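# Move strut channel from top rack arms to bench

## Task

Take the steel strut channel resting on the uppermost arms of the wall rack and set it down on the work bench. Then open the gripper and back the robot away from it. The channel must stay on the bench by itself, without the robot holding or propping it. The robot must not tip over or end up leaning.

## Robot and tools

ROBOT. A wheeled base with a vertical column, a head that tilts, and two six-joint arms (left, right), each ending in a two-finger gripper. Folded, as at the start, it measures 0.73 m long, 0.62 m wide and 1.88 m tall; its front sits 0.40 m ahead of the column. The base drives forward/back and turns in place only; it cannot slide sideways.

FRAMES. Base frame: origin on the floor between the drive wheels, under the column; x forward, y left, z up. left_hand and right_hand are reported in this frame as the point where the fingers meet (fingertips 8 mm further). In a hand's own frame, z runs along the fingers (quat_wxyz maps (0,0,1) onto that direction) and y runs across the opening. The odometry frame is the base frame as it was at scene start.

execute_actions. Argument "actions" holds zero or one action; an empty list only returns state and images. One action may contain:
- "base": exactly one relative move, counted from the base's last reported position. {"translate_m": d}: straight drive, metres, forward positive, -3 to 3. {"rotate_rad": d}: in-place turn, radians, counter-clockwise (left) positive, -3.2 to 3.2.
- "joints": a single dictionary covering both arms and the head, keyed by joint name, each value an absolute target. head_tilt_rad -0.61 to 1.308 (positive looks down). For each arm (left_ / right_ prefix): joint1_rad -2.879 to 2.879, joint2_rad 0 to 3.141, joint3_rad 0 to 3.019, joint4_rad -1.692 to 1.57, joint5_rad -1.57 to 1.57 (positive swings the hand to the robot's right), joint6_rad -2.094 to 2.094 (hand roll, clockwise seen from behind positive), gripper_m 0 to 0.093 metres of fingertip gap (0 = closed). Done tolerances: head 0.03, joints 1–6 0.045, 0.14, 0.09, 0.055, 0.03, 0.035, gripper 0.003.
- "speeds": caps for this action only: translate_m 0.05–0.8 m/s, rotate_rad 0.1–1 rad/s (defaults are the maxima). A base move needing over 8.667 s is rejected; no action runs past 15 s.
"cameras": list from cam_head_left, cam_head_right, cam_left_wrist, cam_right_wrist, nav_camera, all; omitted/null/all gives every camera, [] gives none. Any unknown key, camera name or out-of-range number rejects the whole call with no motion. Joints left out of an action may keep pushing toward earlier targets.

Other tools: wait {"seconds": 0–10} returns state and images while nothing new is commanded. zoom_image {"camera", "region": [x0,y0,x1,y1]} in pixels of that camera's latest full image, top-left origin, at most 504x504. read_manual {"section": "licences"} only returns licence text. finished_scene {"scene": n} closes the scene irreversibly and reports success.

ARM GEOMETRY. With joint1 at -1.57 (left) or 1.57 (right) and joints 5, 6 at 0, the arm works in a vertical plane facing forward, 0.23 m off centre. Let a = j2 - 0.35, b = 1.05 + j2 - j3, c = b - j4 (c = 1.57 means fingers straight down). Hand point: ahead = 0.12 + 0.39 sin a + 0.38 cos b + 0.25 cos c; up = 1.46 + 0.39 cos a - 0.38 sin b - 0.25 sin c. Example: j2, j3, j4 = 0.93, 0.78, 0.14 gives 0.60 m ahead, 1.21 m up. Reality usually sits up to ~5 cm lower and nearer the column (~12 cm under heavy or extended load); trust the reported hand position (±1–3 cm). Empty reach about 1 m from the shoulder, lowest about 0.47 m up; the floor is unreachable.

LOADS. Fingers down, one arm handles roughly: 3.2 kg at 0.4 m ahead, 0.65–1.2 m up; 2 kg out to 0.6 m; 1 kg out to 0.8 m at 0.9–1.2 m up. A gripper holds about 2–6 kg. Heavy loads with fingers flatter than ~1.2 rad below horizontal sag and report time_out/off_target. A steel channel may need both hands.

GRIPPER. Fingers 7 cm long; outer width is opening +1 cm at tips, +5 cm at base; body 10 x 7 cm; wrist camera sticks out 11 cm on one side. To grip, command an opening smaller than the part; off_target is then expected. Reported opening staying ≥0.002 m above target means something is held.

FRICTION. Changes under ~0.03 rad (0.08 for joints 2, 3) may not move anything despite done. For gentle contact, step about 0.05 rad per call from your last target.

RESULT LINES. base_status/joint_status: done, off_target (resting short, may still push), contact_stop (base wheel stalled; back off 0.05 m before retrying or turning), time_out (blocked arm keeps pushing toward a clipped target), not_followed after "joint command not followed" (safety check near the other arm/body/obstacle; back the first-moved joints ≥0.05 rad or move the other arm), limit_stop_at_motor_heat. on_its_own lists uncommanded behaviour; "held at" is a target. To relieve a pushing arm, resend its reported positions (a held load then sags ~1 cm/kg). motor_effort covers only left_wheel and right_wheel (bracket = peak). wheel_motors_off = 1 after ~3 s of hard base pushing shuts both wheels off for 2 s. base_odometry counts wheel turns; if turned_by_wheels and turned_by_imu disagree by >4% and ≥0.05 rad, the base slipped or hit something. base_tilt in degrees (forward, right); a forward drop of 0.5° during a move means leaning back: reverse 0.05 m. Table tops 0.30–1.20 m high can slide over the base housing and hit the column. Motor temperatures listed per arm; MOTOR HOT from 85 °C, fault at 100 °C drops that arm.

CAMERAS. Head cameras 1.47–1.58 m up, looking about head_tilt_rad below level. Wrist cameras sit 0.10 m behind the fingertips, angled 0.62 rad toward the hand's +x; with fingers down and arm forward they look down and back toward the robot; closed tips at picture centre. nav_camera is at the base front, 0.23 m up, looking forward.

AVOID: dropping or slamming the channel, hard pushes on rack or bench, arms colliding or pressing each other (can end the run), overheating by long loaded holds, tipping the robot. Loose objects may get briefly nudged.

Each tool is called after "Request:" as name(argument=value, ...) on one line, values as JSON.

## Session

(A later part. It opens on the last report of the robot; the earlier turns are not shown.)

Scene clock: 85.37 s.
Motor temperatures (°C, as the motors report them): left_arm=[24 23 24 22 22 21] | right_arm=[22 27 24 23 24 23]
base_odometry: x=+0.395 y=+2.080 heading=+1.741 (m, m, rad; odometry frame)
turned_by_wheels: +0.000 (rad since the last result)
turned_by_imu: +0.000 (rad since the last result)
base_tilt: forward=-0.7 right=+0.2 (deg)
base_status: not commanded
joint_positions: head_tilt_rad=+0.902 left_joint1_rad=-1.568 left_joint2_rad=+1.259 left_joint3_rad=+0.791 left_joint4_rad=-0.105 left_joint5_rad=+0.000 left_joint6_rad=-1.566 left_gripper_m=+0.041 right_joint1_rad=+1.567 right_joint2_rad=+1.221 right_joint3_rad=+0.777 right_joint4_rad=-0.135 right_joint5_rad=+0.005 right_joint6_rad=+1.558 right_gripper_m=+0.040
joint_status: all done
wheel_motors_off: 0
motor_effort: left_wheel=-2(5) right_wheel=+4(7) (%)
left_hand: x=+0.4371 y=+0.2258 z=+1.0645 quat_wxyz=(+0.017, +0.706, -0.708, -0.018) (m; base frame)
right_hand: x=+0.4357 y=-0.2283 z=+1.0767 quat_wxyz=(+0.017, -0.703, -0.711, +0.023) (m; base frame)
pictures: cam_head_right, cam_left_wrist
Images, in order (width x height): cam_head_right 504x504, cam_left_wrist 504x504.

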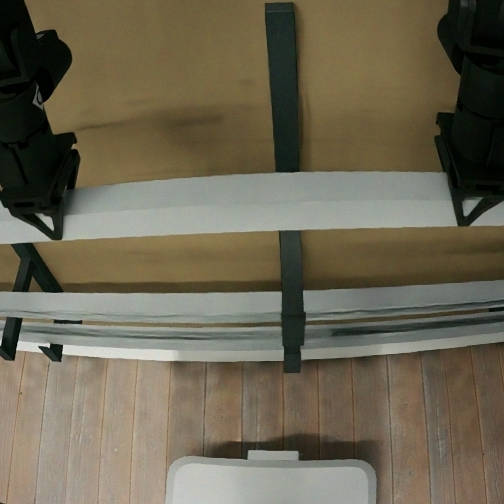

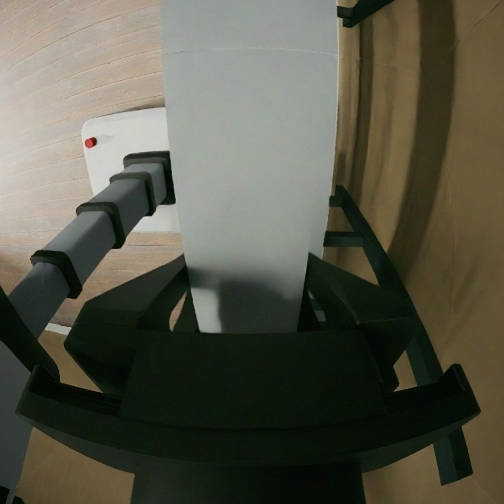

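Request:
execute_actions(actions=[{"base":{"translate_m":-1.9},"speeds":{"translate_m":0.5},"joints":{"head_tilt_rad":0.45}}], cameras=[])

Request:
execute_actions(actions=[{"base":{"rotate_rad":3.19},"speeds":{"rotate_rad":0.5}}], cameras=["cam_head_right","cam_head_left","nav_camera"])

Scene clock: 94.70 s.
Motor temperatures (°C, as the motors report them): left_arm=[24 24 24 22 22 21] | right_arm=[22 27 24 23 24 23]
base_odometry: x=+0.716 y=+0.207 heading=+1.740 (m, m, rad; odometry frame)
turned_by_wheels: -0.001 (rad since the last result)
turned_by_imu: -0.006 (rad since the last result)
base_tilt: forward=-0.6 right=+0.3 (deg)
base_status: done
joint_positions: head_tilt_rad=+0.468 left_joint1_rad=-1.568 left_joint2_rad=+1.259 left_joint3_rad=+0.786 left_joint4_rad=-0.105 left_joint5_rad=+0.001 left_joint6_rad=-1.565 left_gripper_m=+0.041 right_joint1_rad=+1.567 right_joint2_rad=+1.220 right_joint3_rad=+0.769 right_joint4_rad=-0.135 right_joint5_rad=+0.005 right_joint6_rad=+1.559 right_gripper_m=+0.040
joint_status: all done
wheel_motors_off: 0
motor_effort: left_wheel=-1(69) right_wheel=+2(85) (%)
left_hand: x=+0.4343 y=+0.2258 z=+1.0644 quat_wxyz=(+0.019, +0.705, -0.708, -0.020) (m; base frame)
right_hand: x=+0.4309 y=-0.2284 z=+1.0768 quat_wxyz=(+0.020, -0.703, -0.710, +0.025) (m; base frame)
pictures: none
No camera images: the call's "cameras" was empty. Leave "cameras" out to get every camera's image.

Scene clock: 102.17 s.
Motor temperatures (°C, as the motors report them): left_arm=[24 24 24 22 22 21] | right_arm=[22 27 24 23 24 23]
base_odometry: x=+0.716 y=+0.207 heading=-1.354 (m, m, rad; odometry frame)
turned_by_wheels: +3.189 (rad since the last result)
turned_by_imu: +3.166 (rad since the last result)
base_tilt: forward=-0.8 right=+0.3 (deg)
base_status: done
joint_positions: head_tilt_rad=+0.468 left_joint1_rad=-1.565 left_joint2_rad=+1.259 left_joint3_rad=+0.788 left_joint4_rad=-0.105 left_joint5_rad=+0.001 left_joint6_rad=-1.572 left_gripper_m=+0.041 right_joint1_rad=+1.570 right_joint2_rad=+1.220 right_joint3_rad=+0.775 right_joint4_rad=-0.135 right_joint5_rad=+0.005 right_joint6_rad=+1.553 right_gripper_m=+0.040
joint_status: not commanded
wheel_motors_off: 0
motor_effort: left_wheel=-6(49) right_wheel=+6(76) (%)
left_hand: x=+0.4353 y=+0.2274 z=+1.0644 quat_wxyz=(+0.017, +0.708, -0.705, -0.020) (m; base frame)
right_hand: x=+0.4348 y=-0.2269 z=+1.0769 quat_wxyz=(+0.018, -0.701, -0.713, +0.022) (m; base frame)
pictures: cam_head_left, cam_head_right, nav_camera
Images, in order (width x height): cam_head_left 504x504, cam_head_right 504x504, nav_camera 504x504.

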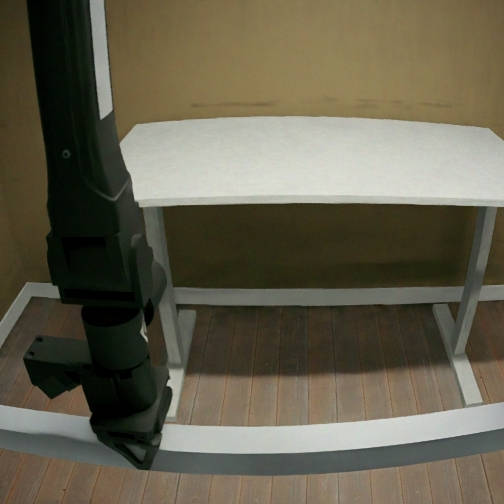

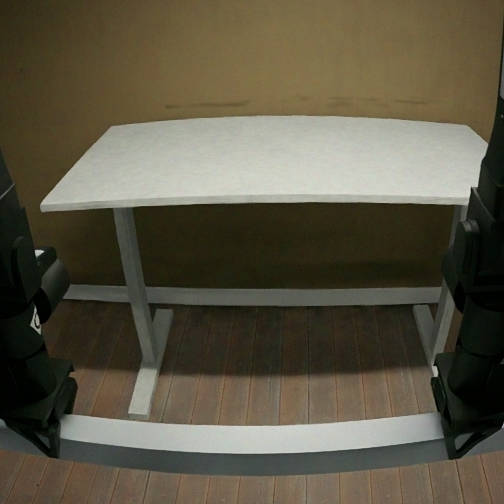

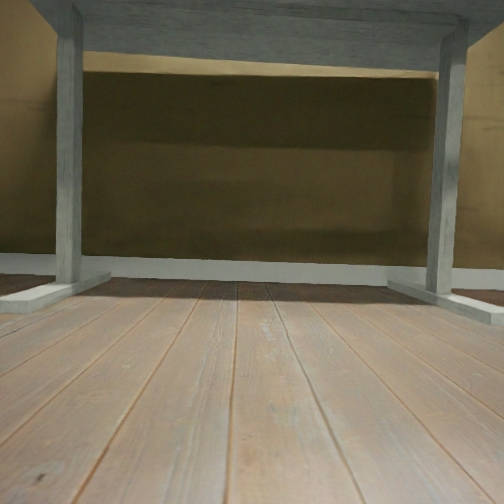

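Request:
execute_actions(actions=[{"base":{"translate_m":1.0},"speeds":{"translate_m":0.4},"joints":{"head_tilt_rad":0.95,"left_joint2_rad":1.02,"right_joint2_rad":1.05,"left_joint4_rad":-0.2,"right_joint4_rad":-0.2}}])

Scene clock: 109.57 s.
Motor temperatures (°C, as the motors report them): left_arm=[24 24 24 22 22 21] | right_arm=[22 27 24 23 24 23]
base_odometry: x=+0.931 y=-0.770 heading=-1.353 (m, m, rad; odometry frame)
turned_by_wheels: +0.001 (rad since the last result)
turned_by_imu: +0.001 (rad since the last result)
base_tilt: forward=-0.6 right=+0.1 (deg)
base_status: done
joint_positions: head_tilt_rad=+0.951 left_joint1_rad=-1.565 left_joint2_rad=+1.150 left_joint3_rad=+0.777 left_joint4_rad=-0.180 left_joint5_rad=-0.003 left_joint6_rad=-1.570 left_gripper_m=+0.041 right_joint1_rad=+1.570 right_joint2_rad=+1.125 right_joint3_rad=+0.769 right_joint4_rad=-0.204 right_joint5_rad=+0.002 right_joint6_rad=+1.558 right_gripper_m=+0.040
joint_status: all done
wheel_motors_off: 0
motor_effort: left_wheel=+1(68) right_wheel=-2(68) (%)
left_hand: x=+0.4509 y=+0.2281 z=+1.0998 quat_wxyz=(+0.008, +0.708, -0.706, -0.013) (m; base frame)
right_hand: x=+0.4488 y=-0.2264 z=+1.1076 quat_wxyz=(+0.012, -0.703, -0.711, +0.014) (m; base frame)
pictures: cam_head_left, cam_head_right, cam_left_wrist, cam_right_wrist, nav_camera
Images, in order (width x height): cam_head_left 504x504, cam_head_right 504x504, cam_left_wrist 504x504, cam_right_wrist 504x504, nav_camera 504x504.

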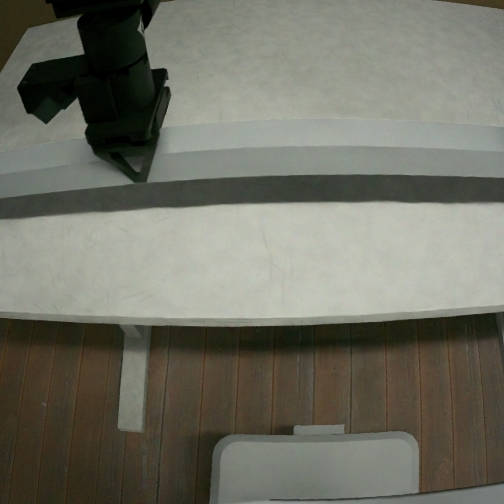

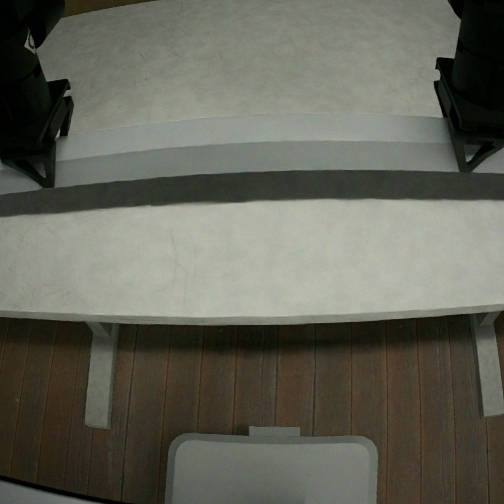

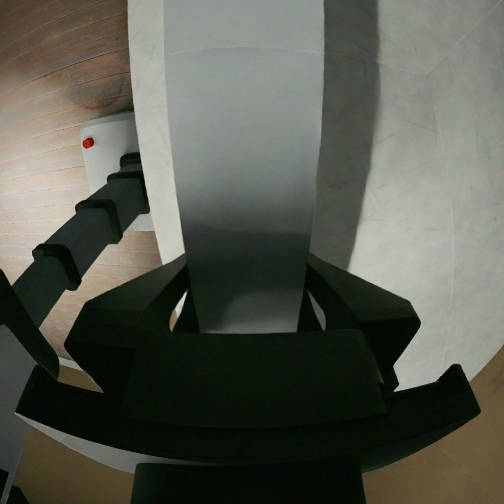

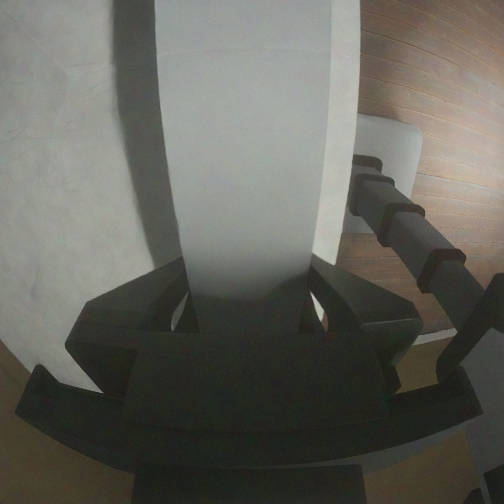

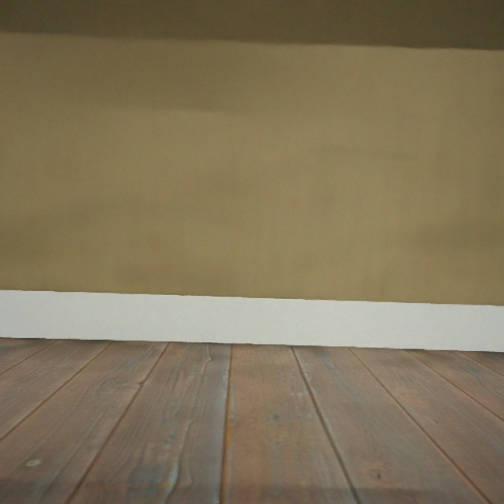

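Request:
execute_actions(actions=[{"base":{"translate_m":0.14},"joints":{"left_joint2_rad":1.23,"left_joint3_rad":0.88,"right_joint2_rad":1.25,"right_joint3_rad":0.88,"left_joint4_rad":-0.08,"right_joint4_rad":-0.08}}], cameras=[])

Request:
execute_actions(actions=[{"joints":{"left_joint2_rad":1.35,"left_joint3_rad":0.95,"right_joint2_rad":1.37,"right_joint3_rad":0.95,"left_joint4_rad":-0.02,"right_joint4_rad":-0.02}}], cameras=[])

Request:
execute_actions(actions=[{"joints":{"left_joint2_rad":1.42,"left_joint3_rad":1.0,"right_joint2_rad":1.44,"right_joint3_rad":1.0}}], cameras=["cam_head_left"])

Scene clock: 115.27 s.
Motor temperatures (°C, as the motors report them): left_arm=[24 25 24 22 22 21] | right_arm=[22 27 24 23 24 23]
base_odometry: x=+0.961 y=-0.906 heading=-1.352 (m, m, rad; odometry frame)
turned_by_wheels: +0.001 (rad since the last result)
turned_by_imu: +0.000 (rad since the last result)
base_tilt: forward=-0.7 right=+0.3 (deg)
base_status: done
joint_positions: head_tilt_rad=+0.951 left_joint1_rad=-1.565 left_joint2_rad=+1.366 left_joint3_rad=+0.889 left_joint4_rad=-0.061 left_joint5_rad=+0.002 left_joint6_rad=-1.571 left_gripper_m=+0.041 right_joint1_rad=+1.570 right_joint2_rad=+1.328 right_joint3_rad=+0.873 right_joint4_rad=-0.088 right_joint5_rad=+0.006 right_joint6_rad=+1.554 right_gripper_m=+0.040
joint_status: all done
wheel_motors_off: 0
motor_effort: left_wheel=+0(37) right_wheel=-2(41) (%)
left_hand: x=+0.4657 y=+0.2276 z=+1.0301 quat_wxyz=(+0.004, +0.708, -0.706, -0.006) (m; base frame)
right_hand: x=+0.4649 y=-0.2270 z=+1.0430 quat_wxyz=(+0.005, -0.701, -0.713, +0.009) (m; base frame)
pictures: none
No camera images: the call's "cameras" was empty. Leave "cameras" out to get every camera's image.

Scene clock: 116.20 s.
Motor temperatures (°C, as the motors report them): left_arm=[24 25 24 22 22 21] | right_arm=[22 27 24 23 24 23]
base_odometry: x=+0.961 y=-0.906 heading=-1.352 (m, m, rad; odometry frame)
turned_by_wheels: +0.000 (rad since the last result)
turned_by_imu: +0.000 (rad since the last result)
base_tilt: forward=-0.6 right=+0.2 (deg)
base_status: not commanded
joint_positions: head_tilt_rad=+0.951 left_joint1_rad=-1.565 left_joint2_rad=+1.469 left_joint3_rad=+0.958 left_joint4_rad=-0.004 left_joint5_rad=+0.002 left_joint6_rad=-1.573 left_gripper_m=+0.041 right_joint1_rad=+1.570 right_joint2_rad=+1.435 right_joint3_rad=+0.942 right_joint4_rad=-0.028 right_joint5_rad=+0.005 right_joint6_rad=+1.554 right_gripper_m=+0.040
joint_status: all done
wheel_motors_off: 0
motor_effort: left_wheel=+2(4) right_wheel=-3(5) (%)
left_hand: x=+0.4777 y=+0.2278 z=+0.9951 quat_wxyz=(-0.004, +0.709, -0.705, +0.002) (m; base frame)
right_hand: x=+0.4769 y=-0.2270 z=+1.0069 quat_wxyz=(-0.003, -0.701, -0.713, +0.001) (m; base frame)
pictures: none
No camera images: the call's "cameras" was empty. Leave "cameras" out to get every camera's image.

Scene clock: 116.97 s.
Motor temperatures (°C, as the motors report them): left_arm=[24 25 24 22 22 21] | right_arm=[22 27 24 23 24 23]
base_odometry: x=+0.961 y=-0.906 heading=-1.352 (m, m, rad; odometry frame)
turned_by_wheels: +0.000 (rad since the last result)
turned_by_imu: +0.000 (rad since the last result)
base_tilt: forward=-0.7 right=+0.3 (deg)
base_status: not commanded
joint_positions: head_tilt_rad=+0.951 left_joint1_rad=-1.565 left_joint2_rad=+1.520 left_joint3_rad=+1.008 left_joint4_rad=-0.007 left_joint5_rad=-0.004 left_joint6_rad=-1.572 left_gripper_m=+0.041 right_joint1_rad=+1.570 right_joint2_rad=+1.507 right_joint3_rad=+0.999 right_joint4_rad=-0.026 right_joint5_rad=-0.001 right_joint6_rad=+1.558 right_gripper_m=+0.040
joint_status: all done
wheel_motors_off: 0
motor_effort: left_wheel=+2(2) right_wheel=-3(4) (%)
left_hand: x=+0.4841 y=+0.2289 z=+0.9772 quat_wxyz=(-0.005, +0.708, -0.706, -0.002) (m; base frame)
right_hand: x=+0.4804 y=-0.2259 z=+0.9818 quat_wxyz=(+0.004, -0.703, -0.711, +0.003) (m; base frame)
pictures: cam_head_left
Images, in order (width x height): cam_head_left 504x504.

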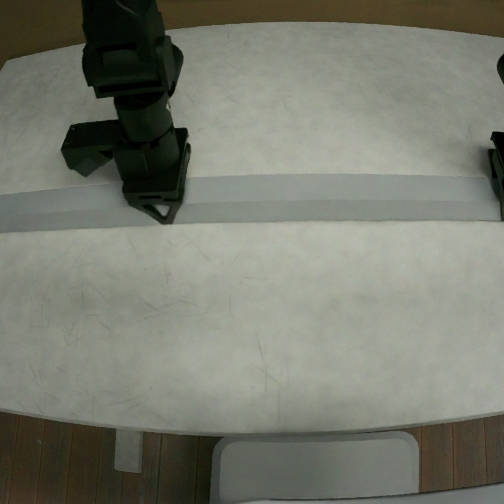

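Left end touching.

Request:
execute_actions(actions=[{"joints":{"left_joint2_rad":1.48,"left_joint3_rad":1.02,"right_joint2_rad":1.49,"right_joint3_rad":1.02}}], cameras=[])

Request:
execute_actions(actions=[{"joints":{"left_joint2_rad":1.54,"right_joint2_rad":1.55}}], cameras=[])

Scene clock: 121.40 s.
Motor temperatures (°C, as the motors report them): left_arm=[24 25 24 22 22 21] | right_arm=[22 27 24 23 24 23]
base_odometry: x=+0.961 y=-0.906 heading=-1.352 (m, m, rad; odometry frame)
turned_by_wheels: +0.000 (rad since the last result)
turned_by_imu: -0.001 (rad since the last result)
base_tilt: forward=-0.7 right=+0.3 (deg)
base_status: not commanded
joint_positions: head_tilt_rad=+0.951 left_joint1_rad=-1.565 left_joint2_rad=+1.541 left_joint3_rad=+1.023 left_joint4_rad=-0.009 left_joint5_rad=-0.004 left_joint6_rad=-1.572 left_gripper_m=+0.041 right_joint1_rad=+1.570 right_joint2_rad=+1.544 right_joint3_rad=+1.026 right_joint4_rad=-0.020 right_joint5_rad=-0.001 right_joint6_rad=+1.558 right_gripper_m=+0.040
joint_status: all done
wheel_motors_off: 0
motor_effort: left_wheel=+4(4) right_wheel=-3(3) (%)
left_hand: x=+0.4834 y=+0.2290 z=+0.9697 quat_wxyz=(-0.002, +0.709, -0.706, -0.004) (m; base frame)
right_hand: x=+0.4803 y=-0.2259 z=+0.9685 quat_wxyz=(+0.006, -0.703, -0.711, +0.005) (m; base frame)
pictures: none
No camera images: the call's "cameras" was empty. Leave "cameras" out to get every camera's image.

Scene clock: 121.97 s.
Motor temperatures (°C, as the motors report them): left_arm=[24 25 24 22 22 21] | right_arm=[22 27 24 23 24 23]
base_odometry: x=+0.961 y=-0.906 heading=-1.352 (m, m, rad; odometry frame)
turned_by_wheels: +0.000 (rad since the last result)
turned_by_imu: +0.000 (rad since the last result)
base_tilt: forward=-0.7 right=+0.4 (deg)
base_status: not commanded
joint_positions: head_tilt_rad=+0.951 left_joint1_rad=-1.565 left_joint2_rad=+1.542 left_joint3_rad=+1.023 left_joint4_rad=-0.009 left_joint5_rad=-0.004 left_joint6_rad=-1.572 left_gripper_m=+0.041 right_joint1_rad=+1.570 right_joint2_rad=+1.545 right_joint3_rad=+1.026 right_joint4_rad=-0.020 right_joint5_rad=-0.001 right_joint6_rad=+1.558 right_gripper_m=+0.040
joint_status: all done
wheel_motors_off: 0
motor_effort: left_wheel=+4(2) right_wheel=-3(3) (%)
left_hand: x=+0.4826 y=+0.2290 z=+0.9691 quat_wxyz=(-0.002, +0.709, -0.706, -0.005) (m; base frame)
right_hand: x=+0.4797 y=-0.2259 z=+0.9680 quat_wxyz=(+0.006, -0.703, -0.711, +0.006) (m; base frame)
pictures: none
No camera images: the call's "cameras" was empty. Leave "cameras" out to get every camera's image.

Request:
execute_actions(actions=[{"joints":{"left_gripper_m":0.093,"right_gripper_m":0.093}}], cameras=[])

Request:
execute_actions(actions=[{"joints":{"left_joint2_rad":1.48,"left_joint3_rad":0.99,"right_joint2_rad":1.48,"right_joint3_rad":0.99}}], cameras=[])

Request:
execute_actions(actions=[{"joints":{"left_joint2_rad":1.41,"left_joint3_rad":0.93,"right_joint2_rad":1.41,"right_joint3_rad":0.93}}], cameras=[])

Request:
execute_actions(actions=[{"joints":{"left_joint2_rad":1.25,"left_joint3_rad":0.84,"right_joint2_rad":1.25,"right_joint3_rad":0.84}}], cameras=[])

Request:
execute_actions(actions=[{"base":{"translate_m":-0.9},"joints":{"head_tilt_rad":0.45}}], cameras=["cam_head_left","cam_left_wrist","cam_right_wrist"])

Scene clock: 130.13 s.
Motor temperatures (°C, as the motors report them): left_arm=[24 24 24 22 22 21] | right_arm=[22 27 24 23 24 23]
base_odometry: x=+0.961 y=-0.906 heading=-1.352 (m, m, rad; odometry frame)
turned_by_wheels: +0.000 (rad since the last result)
turned_by_imu: -0.001 (rad since the last result)
base_tilt: forward=-0.7 right=+0.3 (deg)
base_status: not commanded
joint_positions: head_tilt_rad=+0.951 left_joint1_rad=-1.565 left_joint2_rad=+1.542 left_joint3_rad=+1.023 left_joint4_rad=-0.009 left_joint5_rad=-0.003 left_joint6_rad=-1.572 left_gripper_m=+0.093 right_joint1_rad=+1.570 right_joint2_rad=+1.545 right_joint3_rad=+1.025 right_joint4_rad=-0.020 right_joint5_rad=-0.001 right_joint6_rad=+1.558 right_gripper_m=+0.093
joint_status: all done
wheel_motors_off: 0
motor_effort: left_wheel=+1(3) right_wheel=-3(3) (%)
left_hand: x=+0.4824 y=+0.2289 z=+0.9691 quat_wxyz=(-0.001, +0.709, -0.706, -0.005) (m; base frame)
right_hand: x=+0.4795 y=-0.2259 z=+0.9681 quat_wxyz=(+0.006, -0.703, -0.711, +0.006) (m; base frame)
pictures: none
No camera images: the call's "cameras" was empty. Leave "cameras" out to get every camera's image.

Scene clock: 130.87 s.
Motor temperatures (°C, as the motors report them): left_arm=[24 24 24 22 22 21] | right_arm=[22 27 24 23 24 23]
base_odometry: x=+0.961 y=-0.906 heading=-1.352 (m, m, rad; odometry frame)
turned_by_wheels: +0.000 (rad since the last result)
turned_by_imu: +0.000 (rad since the last result)
base_tilt: forward=-0.5 right=+0.2 (deg)
base_status: not commanded
joint_positions: head_tilt_rad=+0.951 left_joint1_rad=-1.565 left_joint2_rad=+1.488 left_joint3_rad=+0.988 left_joint4_rad=-0.013 left_joint5_rad=-0.003 left_joint6_rad=-1.572 left_gripper_m=+0.093 right_joint1_rad=+1.570 right_joint2_rad=+1.489 right_joint3_rad=+0.988 right_joint4_rad=-0.020 right_joint5_rad=-0.001 right_joint6_rad=+1.558 right_gripper_m=+0.093
joint_status: all done
wheel_motors_off: 0
motor_effort: left_wheel=+4(3) right_wheel=-3(3) (%)
left_hand: x=+0.4853 y=+0.2287 z=+0.9884 quat_wxyz=(-0.007, +0.709, -0.706, +0.001) (m; base frame)
right_hand: x=+0.4828 y=-0.2259 z=+0.9881 quat_wxyz=(+0.000, -0.703, -0.711, -0.001) (m; base frame)
pictures: none
No camera images: the call's "cameras" was empty. Leave "cameras" out to get every camera's image.

Scene clock: 131.57 s.
Motor temperatures (°C, as the motors report them): left_arm=[24 24 24 22 22 21] | right_arm=[22 27 24 23 24 23]
base_odometry: x=+0.961 y=-0.906 heading=-1.352 (m, m, rad; odometry frame)
turned_by_wheels: +0.000 (rad since the last result)
turned_by_imu: +0.000 (rad since the last result)
base_tilt: forward=-0.6 right=+0.2 (deg)
base_status: not commanded
joint_positions: head_tilt_rad=+0.951 left_joint1_rad=-1.565 left_joint2_rad=+1.417 left_joint3_rad=+0.929 left_joint4_rad=-0.014 left_joint5_rad=-0.003 left_joint6_rad=-1.572 left_gripper_m=+0.093 right_joint1_rad=+1.570 right_joint2_rad=+1.418 right_joint3_rad=+0.928 right_joint4_rad=-0.020 right_joint5_rad=-0.001 right_joint6_rad=+1.558 right_gripper_m=+0.093
joint_status: all done
wheel_motors_off: 0
motor_effort: left_wheel=+3(3) right_wheel=-3(3) (%)
left_hand: x=+0.4803 y=+0.2285 z=+1.0131 quat_wxyz=(-0.010, +0.709, -0.706, +0.005) (m; base frame)
right_hand: x=+0.4778 y=-0.2259 z=+1.0125 quat_wxyz=(-0.005, -0.703, -0.711, -0.005) (m; base frame)
pictures: none
No camera images: the call's "cameras" was empty. Leave "cameras" out to get every camera's image.

Scene clock: 132.60 s.
Motor temperatures (°C, as the motors report them): left_arm=[24 24 24 22 22 21] | right_arm=[22 27 24 23 24 23]
base_odometry: x=+0.961 y=-0.906 heading=-1.352 (m, m, rad; odometry frame)
turned_by_wheels: +0.000 (rad since the last result)
turned_by_imu: +0.000 (rad since the last result)
base_tilt: forward=-0.8 right=+0.2 (deg)
base_status: not commanded
joint_positions: head_tilt_rad=+0.951 left_joint1_rad=-1.565 left_joint2_rad=+1.241 left_joint3_rad=+0.843 left_joint4_rad=-0.017 left_joint5_rad=-0.003 left_joint6_rad=-1.572 left_gripper_m=+0.093 right_joint1_rad=+1.570 right_joint2_rad=+1.243 right_joint3_rad=+0.843 right_joint4_rad=-0.020 right_joint5_rad=-0.001 right_joint6_rad=+1.558 right_gripper_m=+0.093
joint_status: all done
wheel_motors_off: 0
motor_effort: left_wheel=+2(4) right_wheel=-3(4) (%)
left_hand: x=+0.4986 y=+0.2283 z=+1.0736 quat_wxyz=(-0.041, +0.708, -0.705, +0.036) (m; base frame)
right_hand: x=+0.4971 y=-0.2258 z=+1.0728 quat_wxyz=(-0.037, -0.702, -0.711, -0.036) (m; base frame)
pictures: none
No camera images: the call's "cameras" was empty. Leave "cameras" out to get every camera's image.

Scene clock: 135.67 s.
Motor temperatures (°C, as the motors report them): left_arm=[24 24 24 22 22 21] | right_arm=[22 27 24 23 24 23]
base_odometry: x=+0.766 y=-0.028 heading=-1.351 (m, m, rad; odometry frame)
turned_by_wheels: +0.001 (rad since the last result)
turned_by_imu: -0.001 (rad since the last result)
base_tilt: forward=-0.7 right=+0.3 (deg)
base_status: done
joint_positions: head_tilt_rad=+0.468 left_joint1_rad=-1.565 left_joint2_rad=+1.242 left_joint3_rad=+0.838 left_joint4_rad=-0.017 left_joint5_rad=-0.002 left_joint6_rad=-1.572 left_gripper_m=+0.093 right_joint1_rad=+1.570 right_joint2_rad=+1.243 right_joint3_rad=+0.838 right_joint4_rad=-0.020 right_joint5_rad=-0.001 right_joint6_rad=+1.558 right_gripper_m=+0.093
joint_status: all done
wheel_motors_off: 0
motor_effort: left_wheel=+2(68) right_wheel=-1(65) (%)
left_hand: x=+0.4950 y=+0.2282 z=+1.0728 quat_wxyz=(-0.039, +0.708, -0.705, +0.034) (m; base frame)
right_hand: x=+0.4939 y=-0.2258 z=+1.0722 quat_wxyz=(-0.035, -0.702, -0.711, -0.035) (m; base frame)
pictures: cam_head_left, cam_left_wrist, cam_right_wrist
Images, in order (width x height): cam_head_left 504x504, cam_left_wrist 504x504, cam_right_wrist 504x504.

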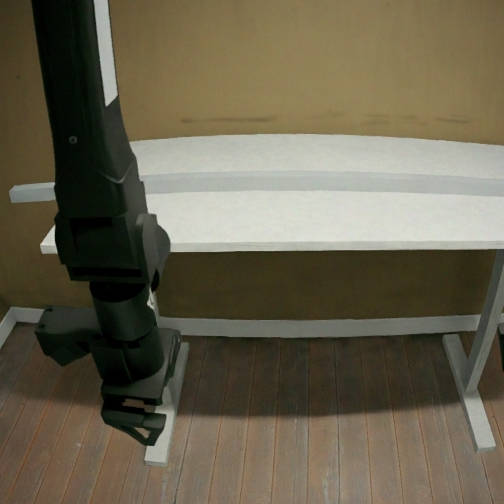

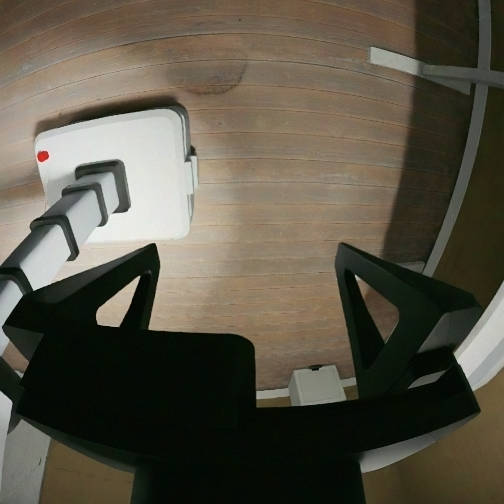

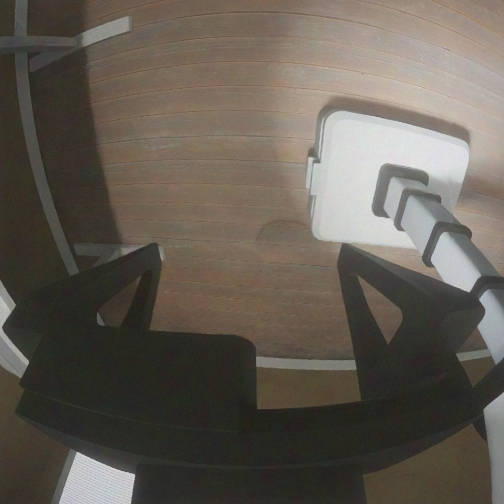

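Request:
finished_scene(scene=1)

The scene is finished: the task was done.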